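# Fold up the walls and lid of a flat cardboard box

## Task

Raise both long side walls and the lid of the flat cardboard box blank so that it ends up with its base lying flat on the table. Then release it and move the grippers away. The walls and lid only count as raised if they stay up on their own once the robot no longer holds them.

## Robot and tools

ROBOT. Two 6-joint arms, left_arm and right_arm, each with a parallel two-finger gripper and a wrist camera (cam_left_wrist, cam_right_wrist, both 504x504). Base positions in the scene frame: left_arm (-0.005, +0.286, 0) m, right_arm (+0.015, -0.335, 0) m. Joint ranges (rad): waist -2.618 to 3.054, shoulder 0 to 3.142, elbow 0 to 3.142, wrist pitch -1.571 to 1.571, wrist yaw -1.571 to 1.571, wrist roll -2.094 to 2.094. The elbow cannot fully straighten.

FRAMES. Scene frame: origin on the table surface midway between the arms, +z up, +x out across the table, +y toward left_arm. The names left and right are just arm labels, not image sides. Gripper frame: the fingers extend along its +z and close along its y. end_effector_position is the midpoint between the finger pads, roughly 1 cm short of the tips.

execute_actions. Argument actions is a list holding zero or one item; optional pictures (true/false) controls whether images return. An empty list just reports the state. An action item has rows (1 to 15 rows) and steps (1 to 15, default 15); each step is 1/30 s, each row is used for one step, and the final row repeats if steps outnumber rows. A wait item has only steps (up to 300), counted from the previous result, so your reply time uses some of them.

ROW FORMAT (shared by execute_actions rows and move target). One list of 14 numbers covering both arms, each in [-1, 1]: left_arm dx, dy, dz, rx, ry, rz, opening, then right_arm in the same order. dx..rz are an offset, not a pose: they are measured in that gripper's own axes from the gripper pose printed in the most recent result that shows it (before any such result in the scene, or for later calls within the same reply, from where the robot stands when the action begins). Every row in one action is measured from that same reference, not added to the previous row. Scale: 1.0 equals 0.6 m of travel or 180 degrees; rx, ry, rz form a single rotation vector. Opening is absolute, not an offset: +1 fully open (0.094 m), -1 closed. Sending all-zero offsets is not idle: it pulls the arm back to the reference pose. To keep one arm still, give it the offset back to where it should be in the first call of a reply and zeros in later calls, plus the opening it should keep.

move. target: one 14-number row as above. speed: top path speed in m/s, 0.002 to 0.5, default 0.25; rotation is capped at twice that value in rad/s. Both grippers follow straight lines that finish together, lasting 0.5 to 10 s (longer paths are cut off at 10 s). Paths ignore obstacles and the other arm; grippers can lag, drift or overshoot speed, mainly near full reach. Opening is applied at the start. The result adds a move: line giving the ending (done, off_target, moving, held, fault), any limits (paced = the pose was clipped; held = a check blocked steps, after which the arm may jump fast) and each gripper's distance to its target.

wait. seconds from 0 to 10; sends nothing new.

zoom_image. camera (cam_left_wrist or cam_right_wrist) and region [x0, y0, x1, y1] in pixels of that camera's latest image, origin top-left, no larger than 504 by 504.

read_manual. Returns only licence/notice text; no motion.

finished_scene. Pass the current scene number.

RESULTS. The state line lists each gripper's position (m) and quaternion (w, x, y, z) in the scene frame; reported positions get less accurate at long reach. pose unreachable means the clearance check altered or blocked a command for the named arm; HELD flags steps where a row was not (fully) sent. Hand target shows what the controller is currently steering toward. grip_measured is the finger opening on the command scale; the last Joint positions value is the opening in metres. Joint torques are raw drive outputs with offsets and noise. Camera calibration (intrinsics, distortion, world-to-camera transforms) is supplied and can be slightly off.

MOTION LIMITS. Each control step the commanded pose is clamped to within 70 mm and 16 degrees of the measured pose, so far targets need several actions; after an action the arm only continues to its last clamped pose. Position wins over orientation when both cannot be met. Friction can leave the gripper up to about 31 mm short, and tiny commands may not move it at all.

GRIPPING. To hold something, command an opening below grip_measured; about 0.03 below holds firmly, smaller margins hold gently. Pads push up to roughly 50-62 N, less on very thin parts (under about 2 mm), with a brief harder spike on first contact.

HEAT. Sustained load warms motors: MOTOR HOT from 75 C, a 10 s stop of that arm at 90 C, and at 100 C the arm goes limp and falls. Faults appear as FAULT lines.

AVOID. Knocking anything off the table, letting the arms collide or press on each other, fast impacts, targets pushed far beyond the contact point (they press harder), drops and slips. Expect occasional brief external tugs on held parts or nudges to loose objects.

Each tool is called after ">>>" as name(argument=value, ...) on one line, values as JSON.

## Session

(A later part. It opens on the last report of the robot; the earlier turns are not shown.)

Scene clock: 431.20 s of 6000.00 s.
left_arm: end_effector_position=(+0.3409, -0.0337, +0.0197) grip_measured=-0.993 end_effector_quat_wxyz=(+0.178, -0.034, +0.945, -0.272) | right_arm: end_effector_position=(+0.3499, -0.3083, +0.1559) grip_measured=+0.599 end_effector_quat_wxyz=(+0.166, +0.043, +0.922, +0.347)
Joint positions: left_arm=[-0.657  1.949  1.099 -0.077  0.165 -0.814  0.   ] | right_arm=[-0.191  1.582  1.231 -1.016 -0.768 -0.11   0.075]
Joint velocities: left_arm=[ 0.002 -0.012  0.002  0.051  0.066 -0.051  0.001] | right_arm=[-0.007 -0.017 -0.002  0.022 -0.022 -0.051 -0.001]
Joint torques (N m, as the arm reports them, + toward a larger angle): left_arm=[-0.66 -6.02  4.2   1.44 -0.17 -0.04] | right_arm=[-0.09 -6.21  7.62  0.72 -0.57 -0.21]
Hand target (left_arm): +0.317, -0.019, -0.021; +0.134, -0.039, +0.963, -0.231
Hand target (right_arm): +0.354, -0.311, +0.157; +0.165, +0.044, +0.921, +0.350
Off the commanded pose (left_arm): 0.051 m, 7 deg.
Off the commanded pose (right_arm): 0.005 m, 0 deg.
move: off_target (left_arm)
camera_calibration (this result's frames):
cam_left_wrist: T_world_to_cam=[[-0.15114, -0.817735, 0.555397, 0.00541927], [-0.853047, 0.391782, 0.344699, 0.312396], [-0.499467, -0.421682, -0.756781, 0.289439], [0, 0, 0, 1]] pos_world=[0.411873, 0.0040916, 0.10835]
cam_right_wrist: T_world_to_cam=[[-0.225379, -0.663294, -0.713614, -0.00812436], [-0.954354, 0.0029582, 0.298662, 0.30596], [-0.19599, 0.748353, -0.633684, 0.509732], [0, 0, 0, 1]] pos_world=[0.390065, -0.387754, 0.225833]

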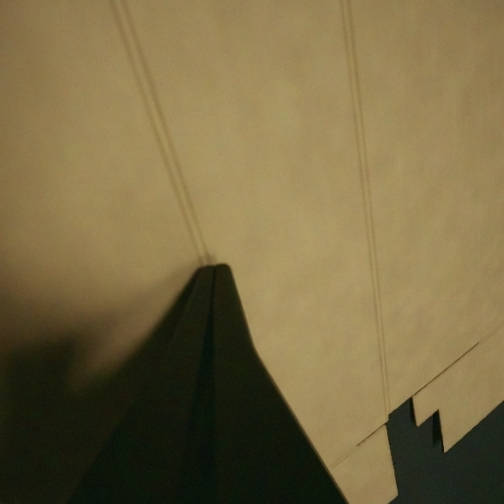

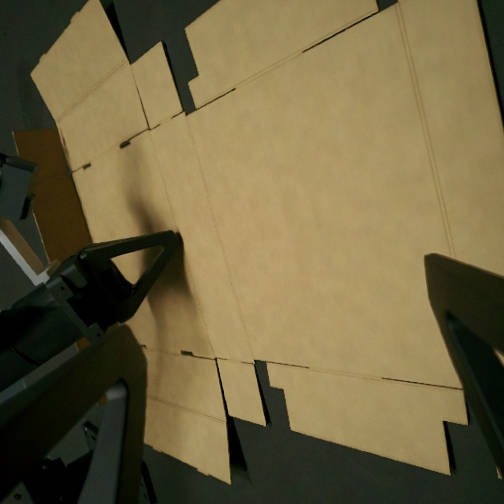

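>>> move(target=[0.03,0.03,0.01,-0.03,0.04,0,-1,0.048,-0.198,0.113,-0.066,-0.003,0.024,-1], speed=0.15)

Scene clock: 446.93 s of 6000.00 s.
left_arm: end_effector_position=(+0.3346, -0.0319, +0.0200) grip_measured=-0.993 end_effector_quat_wxyz=(+0.149, -0.024, +0.956, -0.252) | right_arm: end_effector_position=(+0.3535, -0.3480, +0.0240) grip_measured=-0.994 end_effector_quat_wxyz=(+0.154, +0.059, +0.880, +0.445)
Joint positions: left_arm=[-0.657  1.956  1.159 -0.203  0.18  -0.79   0.   ] | right_arm=[-0.379  2.004  1.076 -0.753 -0.977 -0.399  0.   ]
Joint velocities: left_arm=[ 0.002  0.002 -0.017 -0.007 -0.022 -0.037 -0.   ] | right_arm=[-0.002 -0.007  0.007  0.007 -0.051  0.007 -0.   ]
Joint torques (N m, as the arm reports them, + toward a larger angle): left_arm=[ 0.5  -6.64  9.26  1.05  0.03  0.08] | right_arm=[ -0.15 -10.15   4.05   0.33  -0.7   -0.25]
Hand target (left_arm): +0.327, -0.024, +0.001; +0.117, -0.027, +0.966, -0.229
Hand target (right_arm): +0.353, -0.349, +0.022; +0.158, +0.060, +0.878, +0.448
Off the commanded pose (left_arm): 0.023 m, 5 deg.
Off the commanded pose (right_arm): 0.005 m, 1 deg.
After step 90, 11.23 s passed at rest.
move: off_target (left_arm)
camera_calibration (this result's frames):
cam_left_wrist: T_world_to_cam=[[-0.145544, -0.837911, 0.526044, 0.00386849], [-0.821812, 0.398437, 0.407275, 0.294688], [-0.550856, -0.373033, -0.746595, 0.305827], [0, 0, 0, 1]] pos_world=[0.411208, -0.0000898763, 0.106275]
cam_right_wrist: T_world_to_cam=[[-0.229105, -0.495717, -0.83772, -0.0651837], [-0.951153, -0.0689439, 0.300924, 0.3227], [-0.206929, 0.865743, -0.455707, 0.497033], [0, 0, 0, 1]] pos_world=[0.394854, -0.440367, 0.0747876]

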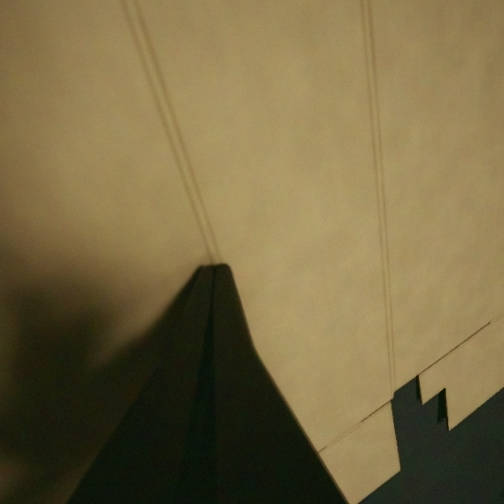

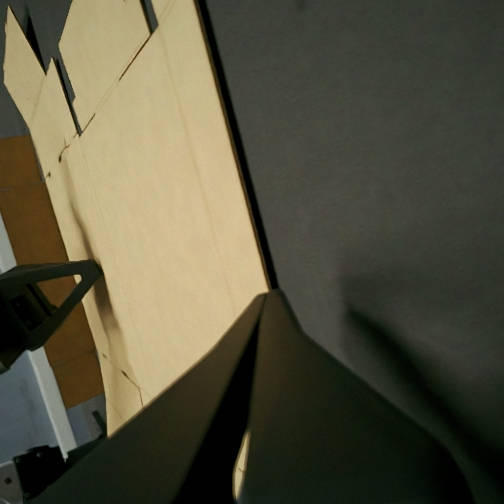

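>>> move(target=[0.015,0.015,0.02,0,0.02,0,-1,-0.013,0.05,-0.034,0,0,0,-1], speed=0.15)

>>> move(target=[0,0,0,0,0,0,-1,0.017,0.01,0.05,0,0,0,1], speed=0.05)

>>> move(target=[0.01,0.01,0.02,0,0.02,0,-1,0.02,0.04,0.06,0,0,0,1], speed=0.04)

Scene clock: 489.40 s of 6000.00 s.
left_arm: end_effector_position=(+0.3320, -0.0350, +0.0204) grip_measured=-0.993 end_effector_quat_wxyz=(+0.138, -0.015, +0.954, -0.266) | right_arm: end_effector_position=(+0.3480, -0.3451, +0.0529) grip_measured=-0.994 end_effector_quat_wxyz=(+0.146, +0.064, +0.879, +0.449)
Joint positions: left_arm=[-0.651  1.959  1.159 -0.199  0.222 -0.776  0.   ] | right_arm=[-0.379  1.93   1.106 -0.879 -0.978 -0.401  0.   ]
Joint velocities: left_arm=[ 0.002 -0.007 -0.002  0.066 -0.081  0.051 -0.001] | right_arm=[-0.002 -0.022  0.002 -0.022 -0.037  0.037 -0.   ]
Joint torques (N m, as the arm reports them, + toward a larger angle): left_arm=[ 0.61 -6.63  8.72  1.41  0.04  0.09] | right_arm=[  0.46 -11.57   6.1    0.07  -0.6   -0.09]
Hand target (left_arm): +0.330, -0.030, +0.004; +0.119, -0.017, +0.960, -0.253
Hand target (right_arm): +0.352, -0.348, +0.061; +0.154, +0.059, +0.880, +0.445
Off the commanded pose (left_arm): 0.018 m, 3 deg.
Off the commanded pose (right_arm): 0.010 m, 1 deg.
After step 90, 38.53 s passed at rest.
move: off_target (left_arm)
camera_calibration (this result's frames):
cam_left_wrist: T_world_to_cam=[[-0.160475, -0.820694, 0.548369, 0.0057457], [-0.804414, 0.430691, 0.409173, 0.289002], [-0.571984, -0.375454, -0.729293, 0.310128], [0, 0, 0, 1]] pos_world=[0.410788, -0.00331671, 0.104771]
cam_right_wrist: T_world_to_cam=[[-0.244057, -0.486833, -0.838707, -0.0323805], [-0.945404, -0.0731744, 0.317579, 0.304594], [-0.21598, 0.870425, -0.442395, 0.510601], [0, 0, 0, 1]] pos_world=[0.390341, -0.437915, 0.101997]

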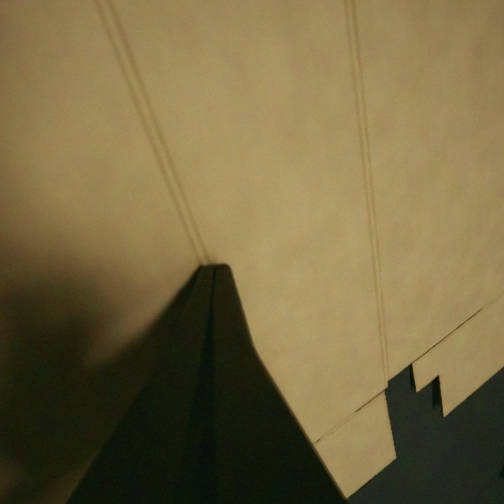

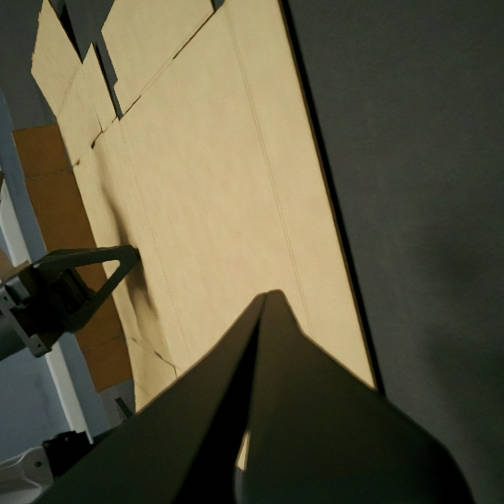

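Scene clock: 490.43 s of 6000.00 s.
left_arm: end_effector_position=(+0.3322, -0.0352, +0.0205) grip_measured=-0.993 end_effector_quat_wxyz=(+0.139, -0.015, +0.954, -0.266) | right_arm: end_effector_position=(+0.3535, -0.3197, +0.0461) grip_measured=+1.000 end_effector_quat_wxyz=(+0.154, +0.064, +0.873, +0.458)
Joint positions: left_arm=[-0.651  1.959  1.159 -0.198  0.222 -0.776  0.   ] | right_arm=[-0.305  1.899  1.013 -0.69  -1.009 -0.258  0.094]
Joint velocities: left_arm=[-0.002 -0.012 -0.007 -0.037 -0.051 -0.007  0.   ] | right_arm=[ 0.007  0.007 -0.017  0.007 -0.037 -0.007  0.   ]
Joint torques (N m, as the arm reports them, + toward a larger angle): left_arm=[ 0.07 -9.41  8.11  1.56 -0.05  0.03] | right_arm=[  1.34 -10.67   2.97   0.65  -0.31  -0.09]
Hand target (left_arm): +0.332, -0.035, +0.020; +0.138, -0.015, +0.954, -0.266
Hand target (right_arm): +0.348, -0.316, +0.039; +0.146, +0.064, +0.879, +0.449
Off the commanded pose (left_arm): 0.000 m, 0 deg.
Off the commanded pose (right_arm): 0.010 m, 2 deg.
move: done
camera_calibration (this result's frames):
cam_left_wrist: T_world_to_cam=[[-0.160963, -0.8203, 0.548816, 0.00573964], [-0.804778, 0.430985, 0.408147, 0.289302], [-0.571335, -0.375978, -0.729532, 0.310056], [0, 0, 0, 1]] pos_world=[0.410894, -0.00340216, 0.104968]
cam_right_wrist: T_world_to_cam=[[-0.231885, -0.469107, -0.852155, -0.0224858], [-0.951269, -0.0736964, 0.299425, 0.31663], [-0.203263, 0.880061, -0.429158, 0.484684], [0, 0, 0, 1]] pos_world=[0.394505, -0.413765, 0.0940379]

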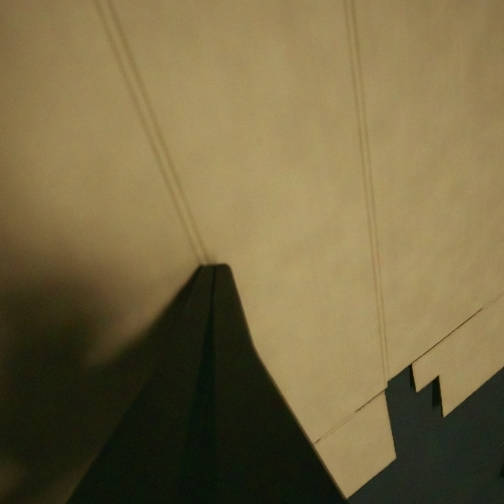

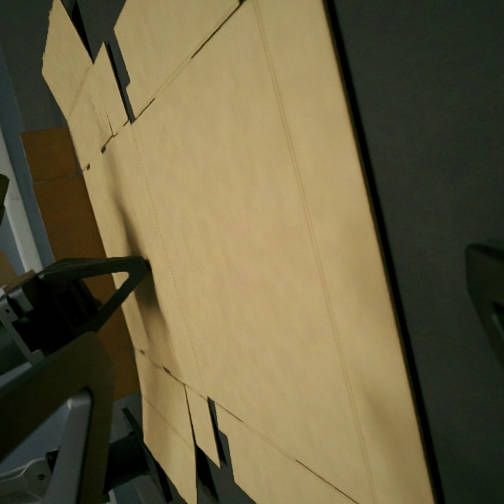

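Scene clock: 491.83 s of 6000.00 s.
left_arm: end_effector_position=(+0.3306, -0.0396, +0.0195) grip_measured=-0.993 end_effector_quat_wxyz=(+0.126, -0.005, +0.952, -0.278) | right_arm: end_effector_position=(+0.3579, -0.2781, +0.0466) grip_measured=+1.000 end_effector_quat_wxyz=(+0.158, +0.062, +0.870, +0.463)
Joint positions: left_arm=[-0.645  1.973  1.169 -0.198  0.265 -0.762  0.   ] | right_arm=[-0.174  1.824  0.894 -0.429 -1.009 -0.011  0.094]
Joint velocities: left_arm=[ 0.007  0.002  0.017 -0.022 -0.007 -0.022  0.   ] | right_arm=[-0.007 -0.017 -0.007  0.081 -0.007  0.051  0.   ]
Joint torques (N m, as the arm reports them, + toward a larger angle): left_arm=[ 0.6  -7.    9.71  1.31 -0.02  0.15] | right_arm=[  1.28 -10.53   3.45   0.85  -0.36  -0.06]
Hand target (left_arm): +0.330, -0.036, +0.006; +0.109, -0.007, +0.958, -0.266
Hand target (right_arm): +0.353, -0.275, +0.044; +0.155, +0.064, +0.873, +0.457
Off the commanded pose (left_arm): 0.014 m, 3 deg.
Off the commanded pose (right_arm): 0.006 m, 1 deg.
move: off_target (left_arm)
camera_calibration (this result's frames):
cam_left_wrist: T_world_to_cam=[[-0.174397, -0.803012, 0.569875, 0.00711035], [-0.784517, 0.463071, 0.412431, 0.284815], [-0.595079, -0.375149, -0.710735, 0.314252], [0, 0, 0, 1]] pos_world=[0.411687, -0.0082885, 0.101831]
cam_right_wrist: T_world_to_cam=[[-0.222145, -0.459632, -0.859878, -0.00196679], [-0.954478, -0.0775316, 0.288027, 0.324372], [-0.199054, 0.884719, -0.421485, 0.448591], [0, 0, 0, 1]] pos_world=[0.398463, -0.372632, 0.0939555]

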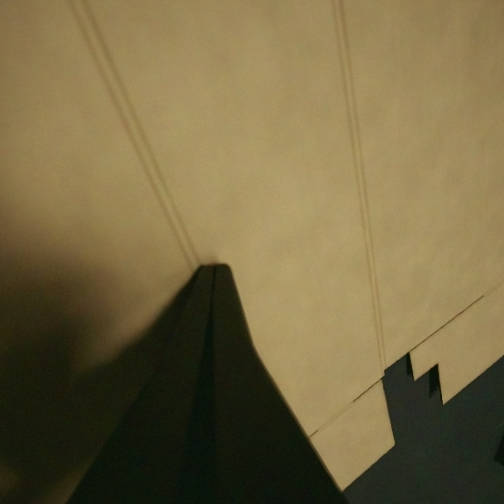

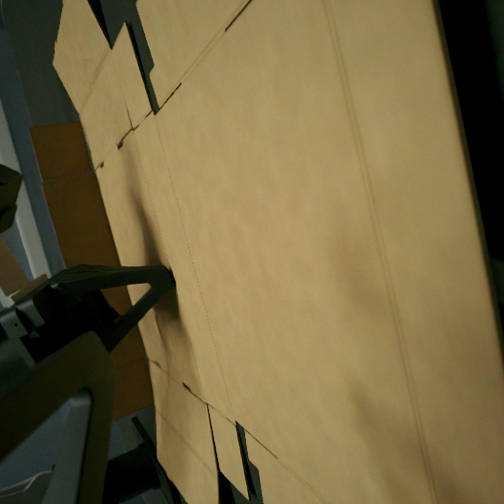

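>>> move(target=[-0.017,0.004,-0.075,-0.05,0,0,-1,0,0,0,0,0,0,1], speed=0.15)

>>> move(target=[0.025,0.045,0.085,0,0,0,-1,0,0,0,0,0,0,1], speed=0.08)

>>> move(target=[0.01,0.02,0.03,0,0,0,-1,-0.019,0.198,-0.03,0,0,0,1], speed=0.08)

Scene clock: 499.77 s of 6000.00 s.
left_arm: end_effector_position=(+0.3252, -0.0122, +0.0468) grip_measured=-0.993 end_effector_quat_wxyz=(+0.117, -0.018, +0.972, -0.202) | right_arm: end_effector_position=(+0.3583, -0.2781, +0.0467) grip_measured=+1.000 end_effector_quat_wxyz=(+0.158, +0.064, +0.869, +0.464)
Joint positions: left_arm=[-0.645  1.903  1.271 -0.493  0.157 -0.747  0.   ] | right_arm=[-0.174  1.824  0.893 -0.425 -1.011 -0.004  0.094]
Joint velocities: left_arm=[ 0.002  0.007 -0.012  0.081  0.037 -0.081 -0.   ] | right_arm=[-0.007 -0.007  0.002  0.037 -0.037  0.022  0.   ]
Joint torques (N m, as the arm reports them, + toward a larger angle): left_arm=[ 0.1  -9.99 10.5   1.15 -0.15  0.09] | right_arm=[ 0.54 -9.3   4.96  0.75 -0.58 -0.2 ]
Hand target (left_arm): +0.329, -0.013, +0.057; +0.127, -0.015, +0.971, -0.203
Hand target (right_arm): +0.358, -0.278, +0.047; +0.158, +0.062, +0.870, +0.463
Off the commanded pose (left_arm): 0.011 m, 1 deg.
Off the commanded pose (right_arm): 0.000 m, 0 deg.
After step 90, 3.73 s passed at rest.
move: off_target (left_arm)
camera_calibration (this result's frames):
cam_left_wrist: T_world_to_cam=[[-0.125082, -0.887055, 0.444396, 0.00145464], [-0.787055, 0.361428, 0.499914, 0.252109], [-0.604069, -0.287234, -0.743369, 0.346262], [0, 0, 0, 1]] pos_world=[0.407772, 0.00962939, 0.130721]
cam_right_wrist: T_world_to_cam=[[-0.225529, -0.456688, -0.860565, 0.000283794], [-0.954108, -0.0750937, 0.289895, 0.325131], [-0.197015, 0.886452, -0.418794, 0.448327], [0, 0, 0, 1]] pos_world=[0.398601, -0.372876, 0.0937472]

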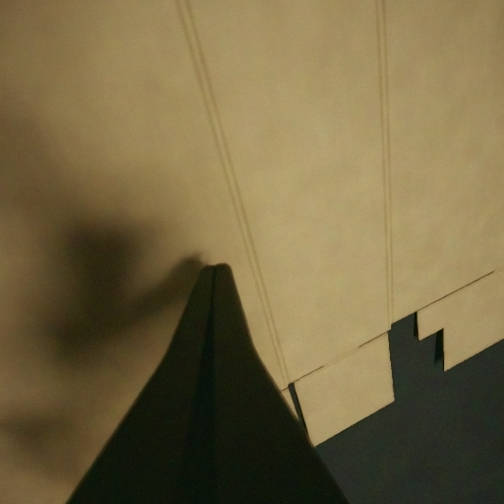

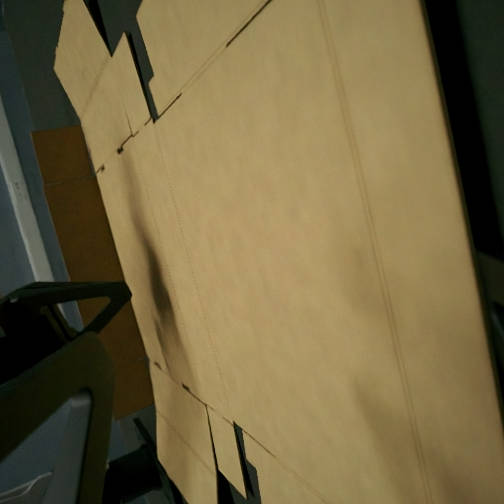

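Scene clock: 500.90 s of 6000.00 s.
left_arm: end_effector_position=(+0.3342, -0.0200, +0.0202) grip_measured=-0.993 end_effector_quat_wxyz=(+0.146, -0.015, +0.963, -0.228) | right_arm: end_effector_position=(+0.3583, -0.2781, +0.0467) grip_measured=+1.000 end_effector_quat_wxyz=(+0.158, +0.064, +0.869, +0.464)
Joint positions: left_arm=[-0.645  1.946  1.173 -0.272  0.161 -0.747  0.   ] | right_arm=[-0.174  1.824  0.893 -0.425 -1.011 -0.004  0.094]
Joint velocities: left_arm=[ 0.007  0.012 -0.012  0.037  0.022 -0.037  0.   ] | right_arm=[ 0.007  0.017 -0.007 -0.081 -0.022  0.007  0.   ]
Joint torques (N m, as the arm reports them, + toward a larger angle): left_arm=[ 0.46 -6.12  5.24  1.46 -0.08  0.08] | right_arm=[ 0.48 -9.35  4.92  0.78 -0.55 -0.13]
Hand target (left_arm): +0.322, -0.007, -0.011; +0.117, -0.018, +0.972, -0.202
Hand target (right_arm): +0.358, -0.278, +0.047; +0.158, +0.064, +0.869, +0.464
Off the commanded pose (left_arm): 0.037 m, 5 deg.
Off the commanded pose (right_arm): 0.000 m, 0 deg.
move: off_target (left_arm)
camera_calibration (this result's frames):
cam_left_wrist: T_world_to_cam=[[-0.154062, -0.862706, 0.481667, 0.0169511], [-0.814473, 0.386866, 0.432399, 0.286347], [-0.559374, -0.325688, -0.762252, 0.314306], [0, 0, 0, 1]] pos_world=[0.411648, 0.0062119, 0.1076]
cam_right_wrist: T_world_to_cam=[[-0.225529, -0.456688, -0.860565, 0.000283794], [-0.954108, -0.0750937, 0.289895, 0.325131], [-0.197015, 0.886452, -0.418794, 0.448327], [0, 0, 0, 1]] pos_world=[0.398601, -0.372876, 0.0937472]

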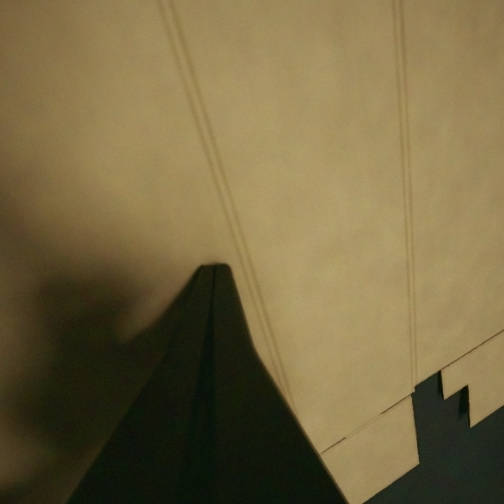

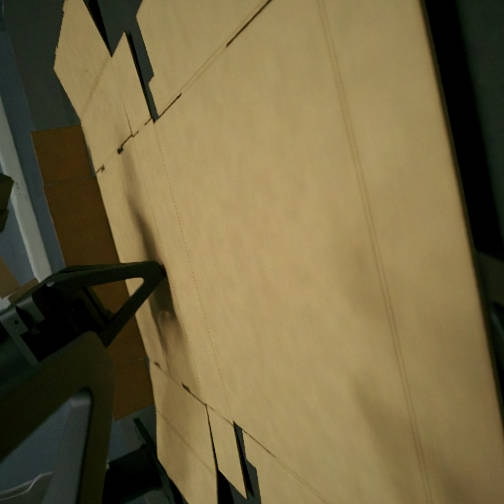

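Scene clock: 502.90 s of 6000.00 s.
left_arm: end_effector_position=(+0.3421, -0.0264, +0.0213) grip_measured=-0.993 end_effector_quat_wxyz=(+0.165, -0.012, +0.955, -0.244) | right_arm: end_effector_position=(+0.3542, -0.2311, +0.1464) grip_measured=+1.000 end_effector_quat_wxyz=(+0.151, +0.070, +0.870, +0.464)
Joint positions: left_arm=[-0.645  1.955  1.159 -0.196  0.162 -0.747  0.   ] | right_arm=[-0.017  1.542  1.005 -0.607 -0.958  0.274  0.094]
Joint velocities: left_arm=[-0.007 -0.002  0.002 -0.022  0.095  0.007  0.   ] | right_arm=[ 0.002  0.012 -0.002  0.051 -0.037  0.066  0.   ]
Joint torques (N m, as the arm reports them, + toward a larger angle): left_arm=[ 0.43 -7.45  5.47  1.63 -0.04  0.08] | right_arm=[ 1.19 -9.24  7.59  0.97 -0.49 -0.07]
Hand target (left_arm): +0.334, -0.017, -0.001; +0.145, -0.015, +0.963, -0.228
Hand target (right_arm): +0.356, -0.229, +0.157; +0.159, +0.064, +0.869, +0.463
Off the commanded pose (left_arm): 0.026 m, 3 deg.
Off the commanded pose (right_arm): 0.012 m, 1 deg.
move: off_target (left_arm, right_arm)
camera_calibration (this result's frames):
cam_left_wrist: T_world_to_cam=[[-0.174929, -0.845855, 0.503914, 0.0191504], [-0.831331, 0.401112, 0.384705, 0.301955], [-0.52753, -0.351624, -0.773351, 0.306141], [0, 0, 0, 1]] pos_world=[0.415873, 0.00272715, 0.110941]
cam_right_wrist: T_world_to_cam=[[-0.243231, -0.453571, -0.857387, 0.113126], [-0.94908, -0.0711641, 0.306891, 0.292467], [-0.200212, 0.888374, -0.413166, 0.44841], [0, 0, 0, 1]] pos_world=[0.394868, -0.326232, 0.192505]

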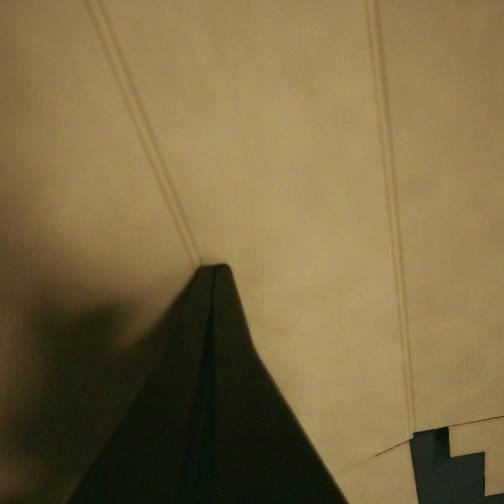

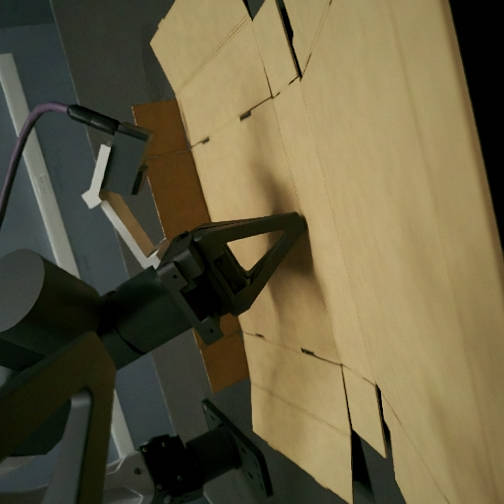

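>>> move(target=[0.02,0.025,0.015,-0.025,0.03,0,-1,0.007,0.183,0.041,-0.073,-0.003,0.026,1], speed=0.08)

Scene clock: 508.90 s of 6000.00 s.
left_arm: end_effector_position=(+0.3391, -0.0240, +0.0203) grip_measured=-0.993 end_effector_quat_wxyz=(+0.145, -0.007, +0.963, -0.225) | right_arm: end_effector_position=(+0.3596, -0.1522, +0.2211) grip_measured=+1.000 end_effector_quat_wxyz=(+0.141, +0.095, +0.809, +0.562)
Joint positions: left_arm=[-0.645  1.97   1.21  -0.291  0.162 -0.731  0.   ] | right_arm=[ 0.201  1.43   0.981 -0.206 -1.003  0.868  0.094]
Joint velocities: left_arm=[ 0.002 -0.002 -0.002 -0.022 -0.037 -0.051 -0.001] | right_arm=[-0.002 -0.007 -0.012 -0.007 -0.007 -0.037  0.   ]
Joint torques (N m, as the arm reports them, + toward a larger angle): left_arm=[ 0.47 -6.76  9.53  1.18 -0.01  0.09] | right_arm=[ 1.28 -8.97  5.48  1.85 -0.34 -0.02]
Hand target (left_arm): +0.334, -0.018, +0.004; +0.120, -0.008, +0.971, -0.207
Hand target (right_arm): +0.355, -0.149, +0.224; +0.143, +0.090, +0.807, +0.566
Off the commanded pose (left_arm): 0.019 m, 4 deg.
Off the commanded pose (right_arm): 0.005 m, 1 deg.
After step 90, 1.00 s passed at rest.
move: off_target (left_arm)
camera_calibration (this result's frames):
cam_left_wrist: T_world_to_cam=[[-0.167847, -0.863856, 0.474952, 0.0189301], [-0.810056, 0.39543, 0.432948, 0.290571], [-0.561815, -0.312069, -0.766144, 0.317022], [0, 0, 0, 1]] pos_world=[0.416664, 0.000385412, 0.108092]
cam_right_wrist: T_world_to_cam=[[-0.256296, -0.236808, -0.937142, 0.269594], [-0.947442, -0.130518, 0.292093, 0.273992], [-0.191484, 0.96275, -0.190911, 0.369278], [0, 0, 0, 1]] pos_world=[0.399398, -0.25592, 0.243116]

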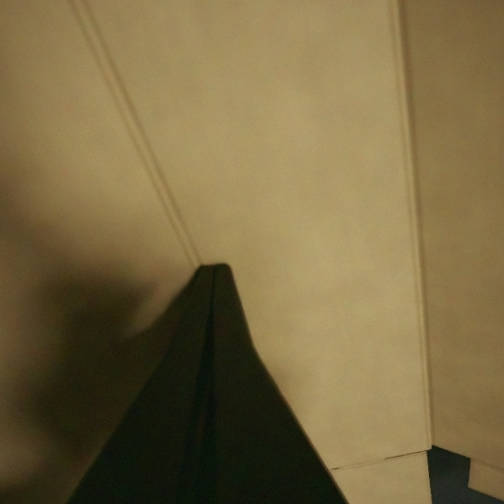

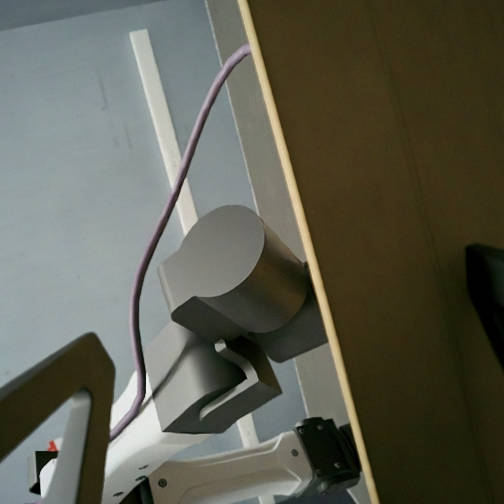

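>>> move(target=[0.015,0.02,0.015,-0.015,0.02,0,-1,0.024,0.063,0.068,-0.131,0,0.047,1], speed=0.1)

Scene clock: 519.23 s of 6000.00 s.
left_arm: end_effector_position=(+0.3369, -0.0223, +0.0205) grip_measured=-0.993 end_effector_quat_wxyz=(+0.139, -0.003, +0.966, -0.218) | right_arm: end_effector_position=(+0.3621, -0.1013, +0.2527) grip_measured=+1.000 end_effector_quat_wxyz=(+0.126, +0.114, +0.664, +0.728)
Joint positions: left_arm=[-0.645  1.97   1.223 -0.323  0.162 -0.72   0.   ] | right_arm=[ 0.338  1.588  0.698  1.056 -0.98   1.708  0.094]
Joint velocities: left_arm=[-0.007 -0.007  0.007 -0.007 -0.022  0.051 -0.001] | right_arm=[-0.002 -0.017 -0.002  0.051  0.066 -0.095  0.   ]
Joint torques (N m, as the arm reports them, + toward a larger angle): left_arm=[ 0.53 -6.74  9.74  1.11  0.01  0.1 ] | right_arm=[ 1.14 -6.29  4.61  1.9   0.04 -0.07]
Hand target (left_arm): +0.333, -0.017, +0.005; +0.116, -0.004, +0.972, -0.203
Hand target (right_arm): +0.360, -0.098, +0.242; +0.113, +0.123, +0.667, +0.726
Off the commanded pose (left_arm): 0.017 m, 3 deg.
Off the commanded pose (right_arm): 0.012 m, 2 deg.
After step 90, 4.50 s passed at rest.
move: off_target (left_arm, right_arm)
camera_calibration (this result's frames):
cam_left_wrist: T_world_to_cam=[[-0.170543, -0.869601, 0.463367, 0.0209528], [-0.801461, 0.395986, 0.448168, 0.284803], [-0.573215, -0.294939, -0.764484, 0.320741], [0, 0, 0, 1]] pos_world=[0.415686, 0.0000413849, 0.107853]
cam_right_wrist: T_world_to_cam=[[-0.229648, 0.187936, -0.954956, 0.349756], [-0.953068, -0.242315, 0.181506, 0.292365], [-0.197289, 0.951821, 0.234763, 0.22019], [0, 0, 0, 1]] pos_world=[0.402405, -0.204469, 0.229243]

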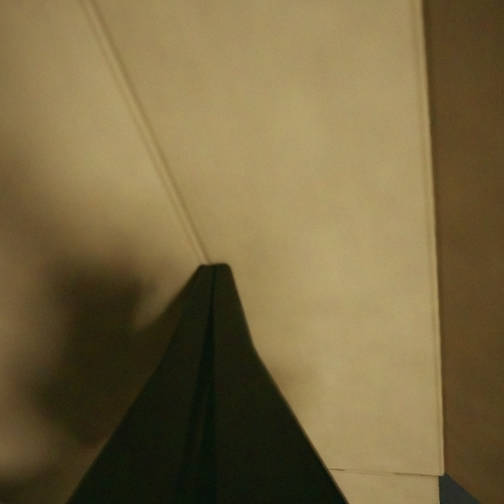

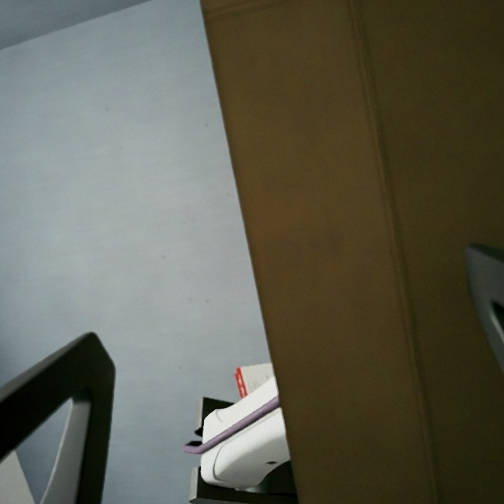

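>>> move(target=[0,0,0.01,0,0,0,-1,0,-0.055,0,0,0,0,0.9], speed=0.06)

>>> move(target=[0,0,0.01,0,0,0,-1,0,-0.03,0,0,0,0,0.2], speed=0.06)

Scene clock: 524.43 s of 6000.00 s.
left_arm: end_effector_position=(+0.3373, -0.0226, +0.0208) grip_measured=-0.993 end_effector_quat_wxyz=(+0.140, -0.003, +0.966, -0.219) | right_arm: end_effector_position=(+0.3661, -0.1005, +0.2287) grip_measured=+0.902 end_effector_quat_wxyz=(+0.131, +0.110, +0.662, +0.730)
Joint positions: left_arm=[-0.645  1.97   1.223 -0.321  0.162 -0.72   0.   ] | right_arm=[ 0.338  1.685  0.665  1.2   -0.977  1.706  0.089]
Joint velocities: left_arm=[-0.002 -0.007 -0.012  0.095  0.022  0.022 -0.002] | right_arm=[-0.007  0.002  0.022  0.051  0.081 -0.007 -0.001]
Joint torques (N m, as the arm reports them, + toward a larger angle): left_arm=[-0.09 -8.23  8.53  1.57 -0.08  0.  ] | right_arm=[ 0.96 -6.96  4.22  1.89  0.09 -0.17]
Hand target (left_arm): +0.338, -0.025, +0.015; +0.139, -0.003, +0.966, -0.218
Hand target (right_arm): +0.364, -0.099, +0.220; +0.126, +0.114, +0.664, +0.728
Off the commanded pose (left_arm): 0.006 m, 0 deg.
Off the commanded pose (right_arm): 0.010 m, 1 deg.
After step 90, 1.13 s passed at rest.
move: done
camera_calibration (this result's frames):
cam_left_wrist: T_world_to_cam=[[-0.171373, -0.868939, 0.464302, 0.020904], [-0.802261, 0.396624, 0.446168, 0.285436], [-0.571846, -0.296031, -0.765087, 0.320601], [0, 0, 0, 1]] pos_world=[0.415911, -0.000138866, 0.108229]
cam_right_wrist: T_world_to_cam=[[-0.214814, 0.191603, -0.957676, 0.323219], [-0.956263, -0.240593, 0.166362, 0.305534], [-0.198535, 0.951527, 0.234905, 0.226266], [0, 0, 0, 1]] pos_world=[0.406525, -0.203718, 0.205559]

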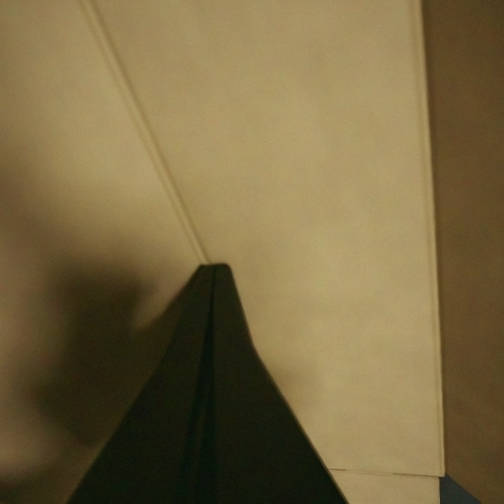

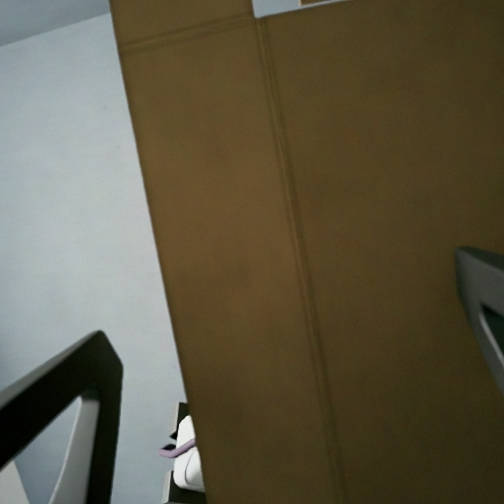

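Scene clock: 525.17 s of 6000.00 s.
left_arm: end_effector_position=(+0.3374, -0.0227, +0.0209) grip_measured=-0.993 end_effector_quat_wxyz=(+0.140, -0.002, +0.966, -0.219) | right_arm: end_effector_position=(+0.3696, -0.0996, +0.2202) grip_measured=+0.202 end_effector_quat_wxyz=(+0.136, +0.104, +0.660, +0.732)
Joint positions: left_arm=[-0.645  1.97   1.223 -0.32   0.162 -0.72   0.   ] | right_arm=[ 0.338  1.738  0.665  1.267 -0.977  1.706  0.056]
Joint velocities: left_arm=[-0.007 -0.012 -0.002  0.022 -0.007 -0.037 -0.001] | right_arm=[ 0.012 -0.022 -0.002  0.037 -0.037  0.051  0.001]
Joint torques (N m, as the arm reports them, + toward a larger angle): left_arm=[-0.09 -8.21  8.53  1.59 -0.08  0.  ] | right_arm=[ 0.78 -7.33  3.97  1.85  0.07 -0.14]
Hand target (left_arm): +0.339, -0.025, +0.016; +0.140, -0.003, +0.966, -0.219
Hand target (right_arm): +0.367, -0.099, +0.211; +0.131, +0.110, +0.662, +0.730
Off the commanded pose (left_arm): 0.006 m, 0 deg.
Off the commanded pose (right_arm): 0.010 m, 1 deg.
move: done
camera_calibration (this result's frames):
cam_left_wrist: T_world_to_cam=[[-0.17165, -0.868718, 0.464613, 0.0208879], [-0.802527, 0.396836, 0.445501, 0.285647], [-0.57139, -0.296395, -0.765287, 0.320554], [0, 0, 0, 1]] pos_world=[0.415987, -0.00019883, 0.108355]
cam_right_wrist: T_world_to_cam=[[-0.200615, 0.195131, -0.96004, 0.311289], [-0.958615, -0.241177, 0.151297, 0.314691], [-0.202017, 0.950662, 0.235439, 0.229213], [0, 0, 0, 1]] pos_world=[0.410421, -0.20275, 0.197272]

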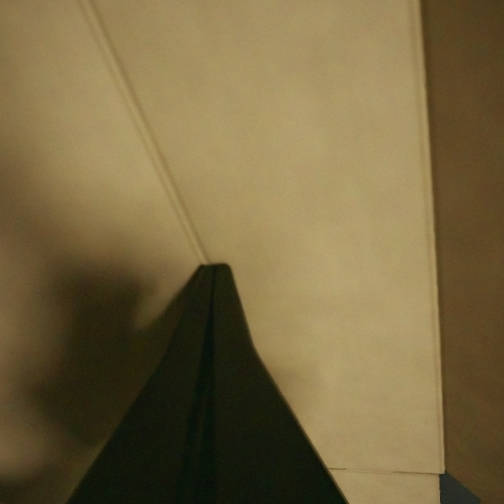

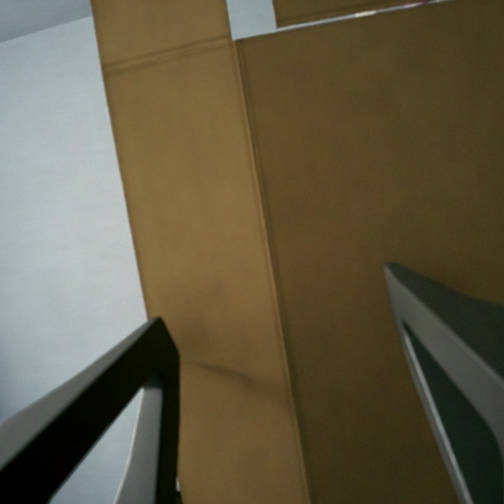

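>>> move(target=[0.01,0.015,0.02,-0.01,0.01,0,-1,0.02,-0.272,-0.043,0.105,0.007,-0.037,-1], speed=0.08)

Scene clock: 535.70 s of 6000.00 s.
left_arm: end_effector_position=(+0.3373, -0.0226, +0.0200) grip_measured=-0.993 end_effector_quat_wxyz=(+0.139, -0.002, +0.966, -0.219) | right_arm: end_effector_position=(+0.3672, -0.1041, +0.0624) grip_measured=-0.994 end_effector_quat_wxyz=(+0.162, +0.074, +0.774, +0.608)
Joint positions: left_arm=[-0.645  1.972  1.223 -0.32   0.162 -0.72   0.   ] | right_arm=[ 0.338  1.996  0.611  1.024 -0.94   1.111  0.   ]
Joint velocities: left_arm=[ 0.002 -0.002 -0.012 -0.066  0.022  0.037  0.001] | right_arm=[ 0.002 -0.012 -0.002 -0.11  -0.051 -0.051  0.   ]
Joint torques (N m, as the arm reports them, + toward a larger angle): left_arm=[ 0.15 -6.98  9.12  1.31 -0.11  0.1 ] | right_arm=[ 0.37 -8.74  2.94  1.82 -0.22 -0.18]
Hand target (left_arm): +0.335, -0.020, +0.005; +0.125, -0.001, +0.971, -0.204
Hand target (right_arm): +0.363, -0.106, +0.054; +0.154, +0.080, +0.778, +0.603
Off the commanded pose (left_arm): 0.015 m, 2 deg.
Off the commanded pose (right_arm): 0.011 m, 1 deg.
After step 90, 4.97 s passed at rest.
move: off_target (left_arm, right_arm)
camera_calibration (this result's frames):
cam_left_wrist: T_world_to_cam=[[-0.171319, -0.869262, 0.463718, 0.0212448], [-0.801803, 0.396524, 0.44708, 0.285583], [-0.572505, -0.295217, -0.764909, 0.32026], [0, 0, 0, 1]] pos_world=[0.415972, -0.000227149, 0.107439]
cam_right_wrist: T_world_to_cam=[[-0.180234, -0.140922, -0.973477, 0.118528], [-0.963911, -0.171843, 0.203339, 0.341059], [-0.19594, 0.974993, -0.104864, 0.2916], [0, 0, 0, 1]] pos_world=[0.407249, -0.208997, 0.0766122]

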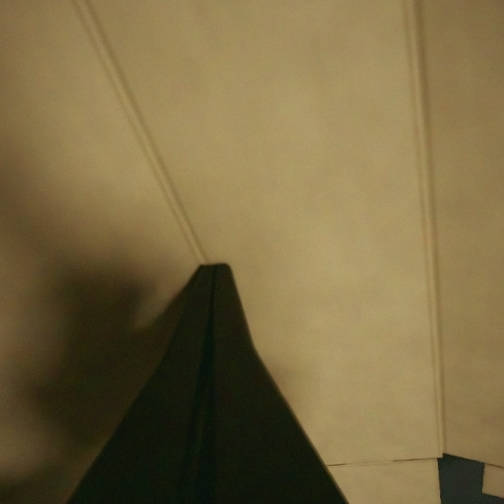

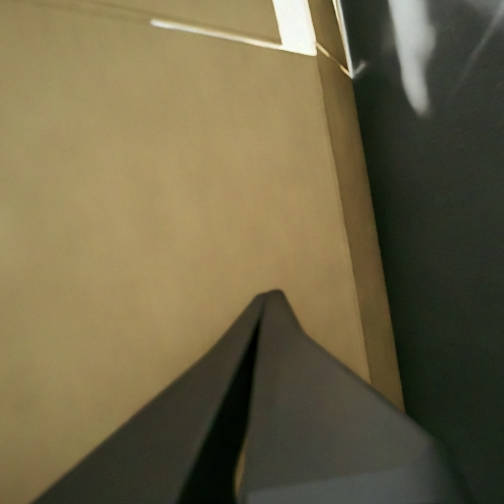

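>>> move(target=[0.01,0.015,0.02,-0.01,0.01,0,-1,0.012,-0.05,0.01,0,0,0,-1], speed=0.05)

>>> move(target=[0.01,0.005,0.02,0,0.01,0,-1,0.026,0.021,0.077,0,0,0,-1], speed=0.04)

Scene clock: 540.90 s of 6000.00 s.
left_arm: end_effector_position=(+0.3373, -0.0226, +0.0201) grip_measured=-0.993 end_effector_quat_wxyz=(+0.140, -0.002, +0.966, -0.219) | right_arm: end_effector_position=(+0.3676, -0.1038, +0.0380) grip_measured=-0.994 end_effector_quat_wxyz=(+0.168, +0.069, +0.771, +0.610)
Joint positions: left_arm=[-0.645  1.972  1.223 -0.32   0.162 -0.719  0.   ] | right_arm=[ 0.338  2.123  0.611  1.167 -0.941  1.109  0.   ]
Joint velocities: left_arm=[-0.012 -0.002  0.012 -0.007  0.081  0.037 -0.001] | right_arm=[-0.002 -0.027  0.002  0.051 -0.095 -0.007 -0.   ]
Joint torques (N m, as the arm reports them, + toward a larger angle): left_arm=[ 0.15 -6.82  9.09  1.3  -0.1   0.1 ] | right_arm=[ 0.68 -8.39  3.    1.86 -0.2  -0.09]
Hand target (left_arm): +0.335, -0.019, +0.005; +0.125, -0.001, +0.971, -0.204
Hand target (right_arm): +0.365, -0.104, +0.031; +0.162, +0.074, +0.774, +0.608
Off the commanded pose (left_arm): 0.016 m, 3 deg.
Off the commanded pose (right_arm): 0.007 m, 1 deg.
After step 90, 1.20 s passed at rest.
move: off_target (left_arm)
camera_calibration (this result's frames):
cam_left_wrist: T_world_to_cam=[[-0.17218, -0.869134, 0.463639, 0.0214859], [-0.801818, 0.397068, 0.44657, 0.285662], [-0.572225, -0.294863, -0.765254, 0.320236], [0, 0, 0, 1]] pos_world=[0.415996, -0.000327156, 0.107532]
cam_right_wrist: T_world_to_cam=[[-0.1629, -0.137807, -0.976971, 0.0889849], [-0.96706, -0.174004, 0.185791, 0.348078], [-0.1956, 0.975055, -0.104922, 0.28879], [0, 0, 0, 1]] pos_world=[0.407595, -0.208757, 0.0525663]

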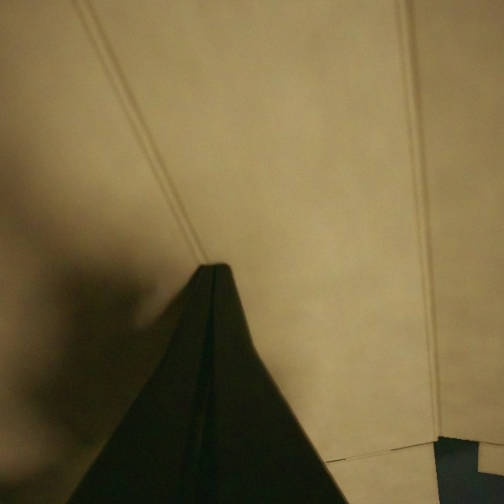

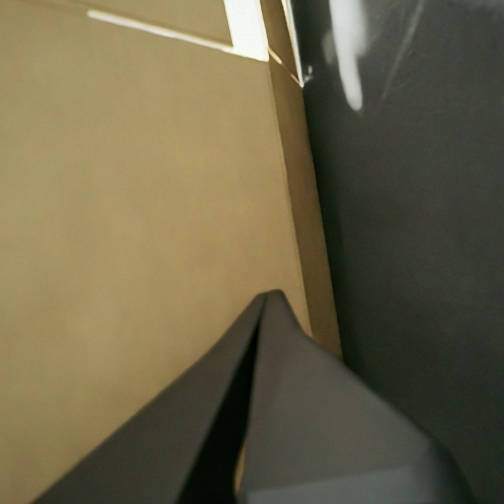

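Scene clock: 542.47 s of 6000.00 s.
left_arm: end_effector_position=(+0.3401, -0.0211, +0.0207) grip_measured=-0.993 end_effector_quat_wxyz=(+0.142, -0.005, +0.965, -0.220) | right_arm: end_effector_position=(+0.3680, -0.0640, +0.0404) grip_measured=-0.994 end_effector_quat_wxyz=(+0.178, +0.075, +0.772, +0.606)
Joint positions: left_arm=[-0.638  1.972  1.223 -0.315  0.162 -0.719  0.   ] | right_arm=[ 0.47   2.139  0.645  1.202 -0.791  1.172  0.   ]
Joint velocities: left_arm=[ 0.002  0.002  0.002  0.007 -0.037 -0.066 -0.001] | right_arm=[-0.007  0.007  0.007 -0.022 -0.022  0.037 -0.   ]
Joint torques (N m, as the arm reports them, + toward a larger angle): left_arm=[-0.34 -6.99  8.59  1.45  0.12  0.07] | right_arm=[ 2.07 -8.81  4.98  1.96 -0.21 -0.09]
Hand target (left_arm): +0.335, -0.025, +0.007; +0.125, +0.001, +0.968, -0.219
Hand target (right_arm): +0.366, -0.053, +0.038; +0.168, +0.068, +0.772, +0.610
Off the commanded pose (left_arm): 0.015 m, 2 deg.
Off the commanded pose (right_arm): 0.011 m, 1 deg.
move: off_target (left_arm, right_arm)
camera_calibration (this result's frames):
cam_left_wrist: T_world_to_cam=[[-0.168416, -0.868653, 0.465916, 0.0216996], [-0.805944, 0.393488, 0.442292, 0.288438], [-0.567531, -0.301013, -0.766355, 0.321029], [0, 0, 0, 1]] pos_world=[0.418313, 0.00198632, 0.108338]
cam_right_wrist: T_world_to_cam=[[-0.159107, -0.139951, -0.977292, 0.0953863], [-0.972133, -0.150423, 0.179808, 0.358558], [-0.172172, 0.978666, -0.112118, 0.242241], [0, 0, 0, 1]] pos_world=[0.40545, -0.169788, 0.055908]

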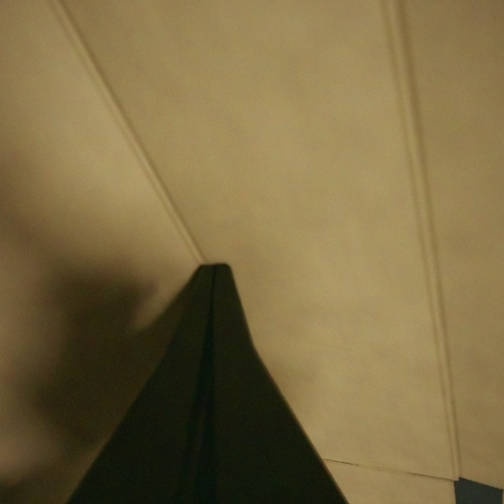

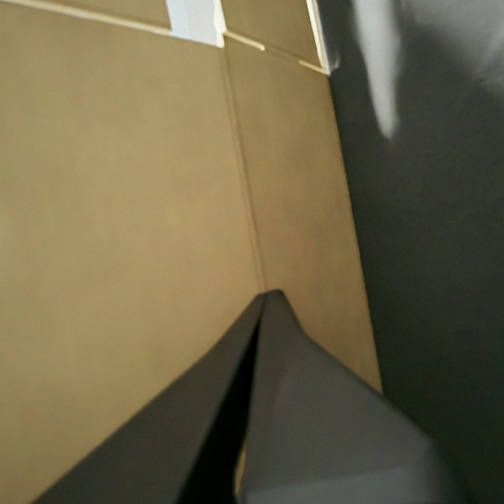

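>>> move(target=[0.015,0.005,0.02,0,0.015,0,-1,0.018,0.03,0.056,0,0,0,-1], speed=0.04)

Scene clock: 546.67 s of 6000.00 s.
left_arm: end_effector_position=(+0.3429, -0.0164, +0.0200) grip_measured=-0.993 end_effector_quat_wxyz=(+0.143, -0.011, +0.966, -0.216) | right_arm: end_effector_position=(+0.3725, -0.0402, +0.0368) grip_measured=-0.995 end_effector_quat_wxyz=(+0.187, +0.099, +0.780, +0.589)
Joint positions: left_arm=[-0.628  1.972  1.223 -0.32   0.158 -0.719  0.   ] | right_arm=[ 0.556  2.139  0.684  1.152 -0.654  1.202  0.   ]
Joint velocities: left_arm=[-0.002  0.002 -0.012  0.037 -0.051 -0.007 -0.001] | right_arm=[ 0.002 -0.002  0.002 -0.095  0.037 -0.051 -0.001]
Joint torques (N m, as the arm reports them, + toward a larger angle): left_arm=[-0.63 -6.94  8.86  1.45  0.25  0.07] | right_arm=[  2.29 -11.54   5.2    2.12  -0.53  -0.04]
Hand target (left_arm): +0.335, -0.023, +0.007; +0.120, -0.000, +0.968, -0.220
Hand target (right_arm): +0.367, -0.026, +0.049; +0.178, +0.075, +0.772, +0.606
Off the commanded pose (left_arm): 0.017 m, 3 deg.
Off the commanded pose (right_arm): 0.020 m, 4 deg.
move: off_target (left_arm, right_arm)
camera_calibration (this result's frames):
cam_left_wrist: T_world_to_cam=[[-0.156911, -0.873414, 0.461006, 0.0226898], [-0.809982, 0.380887, 0.445931, 0.290225], [-0.565074, -0.303435, -0.767215, 0.322651], [0, 0, 0, 1]] pos_world=[0.420959, 0.00717859, 0.107663]
cam_right_wrist: T_world_to_cam=[[-0.187459, -0.159898, -0.969171, 0.105335], [-0.974499, -0.0936119, 0.203934, 0.369434], [-0.123335, 0.982685, -0.138272, 0.202217], [0, 0, 0, 1]] pos_world=[0.404699, -0.14729, 0.0547086]

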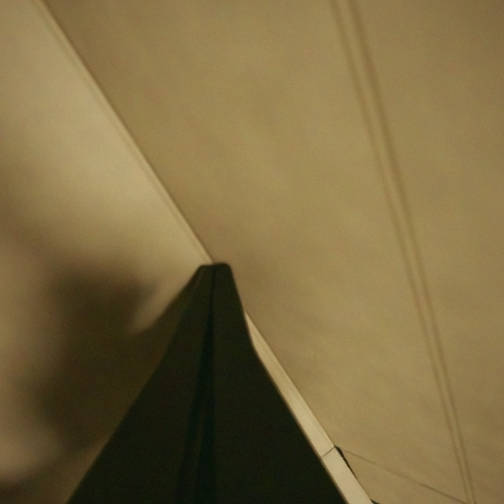

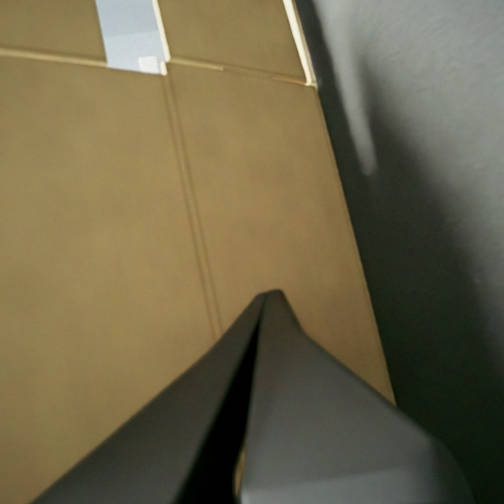

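>>> move(target=[0.01,-0.01,0.025,0,0.015,0,-1,0.058,0.05,0.016,-0.02,0,0,-1], speed=0.04)

Scene clock: 550.63 s of 6000.00 s.
left_arm: end_effector_position=(+0.3416, -0.0141, +0.0198) grip_measured=-0.993 end_effector_quat_wxyz=(+0.132, -0.014, +0.970, -0.205) | right_arm: end_effector_position=(+0.3637, -0.0279, +0.0367) grip_measured=-0.995 end_effector_quat_wxyz=(+0.209, +0.133, +0.773, +0.583)
Joint positions: left_arm=[-0.628  1.98   1.25  -0.371  0.153 -0.722  0.   ] | right_arm=[ 0.639  2.139  0.641  1.231 -0.498  1.267  0.   ]
Joint velocities: left_arm=[ 0.012  0.002 -0.007  0.037 -0.037  0.007 -0.   ] | right_arm=[ 0.017 -0.007 -0.022 -0.007 -0.007  0.022 -0.   ]
Joint torques (N m, as the arm reports them, + toward a larger angle): left_arm=[-0.88 -6.06 10.16  1.67  0.19 -0.02] | right_arm=[  3.31 -13.58   2.24   2.47  -0.95  -0.02]
Hand target (left_arm): +0.340, -0.028, +0.008; +0.120, -0.006, +0.969, -0.216
Hand target (right_arm): +0.343, -0.011, +0.055; +0.189, +0.093, +0.762, +0.612
Off the commanded pose (left_arm): 0.019 m, 2 deg.
Off the commanded pose (right_arm): 0.034 m, 6 deg.
move: off_target (left_arm, right_arm)
camera_calibration (this result's frames):
cam_left_wrist: T_world_to_cam=[[-0.141545, -0.884026, 0.445491, 0.0194092], [-0.80096, 0.366734, 0.473253, 0.284537], [-0.581745, -0.289834, -0.759979, 0.3282], [0, 0, 0, 1]] pos_world=[0.421579, 0.00793242, 0.10612]
cam_right_wrist: T_world_to_cam=[[-0.202592, -0.13643, -0.969713, 0.111746], [-0.978333, -0.0149538, 0.206497, 0.365545], [-0.0426732, 0.990537, -0.130444, 0.159653], [0, 0, 0, 1]] pos_world=[0.387076, -0.137431, 0.0537037]

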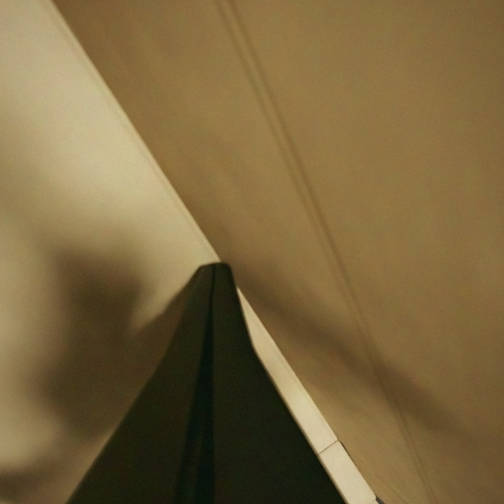

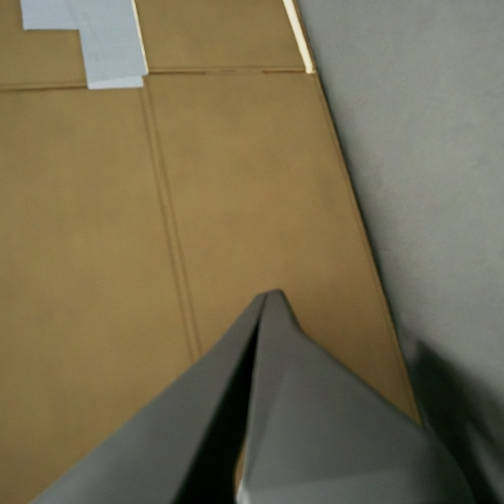

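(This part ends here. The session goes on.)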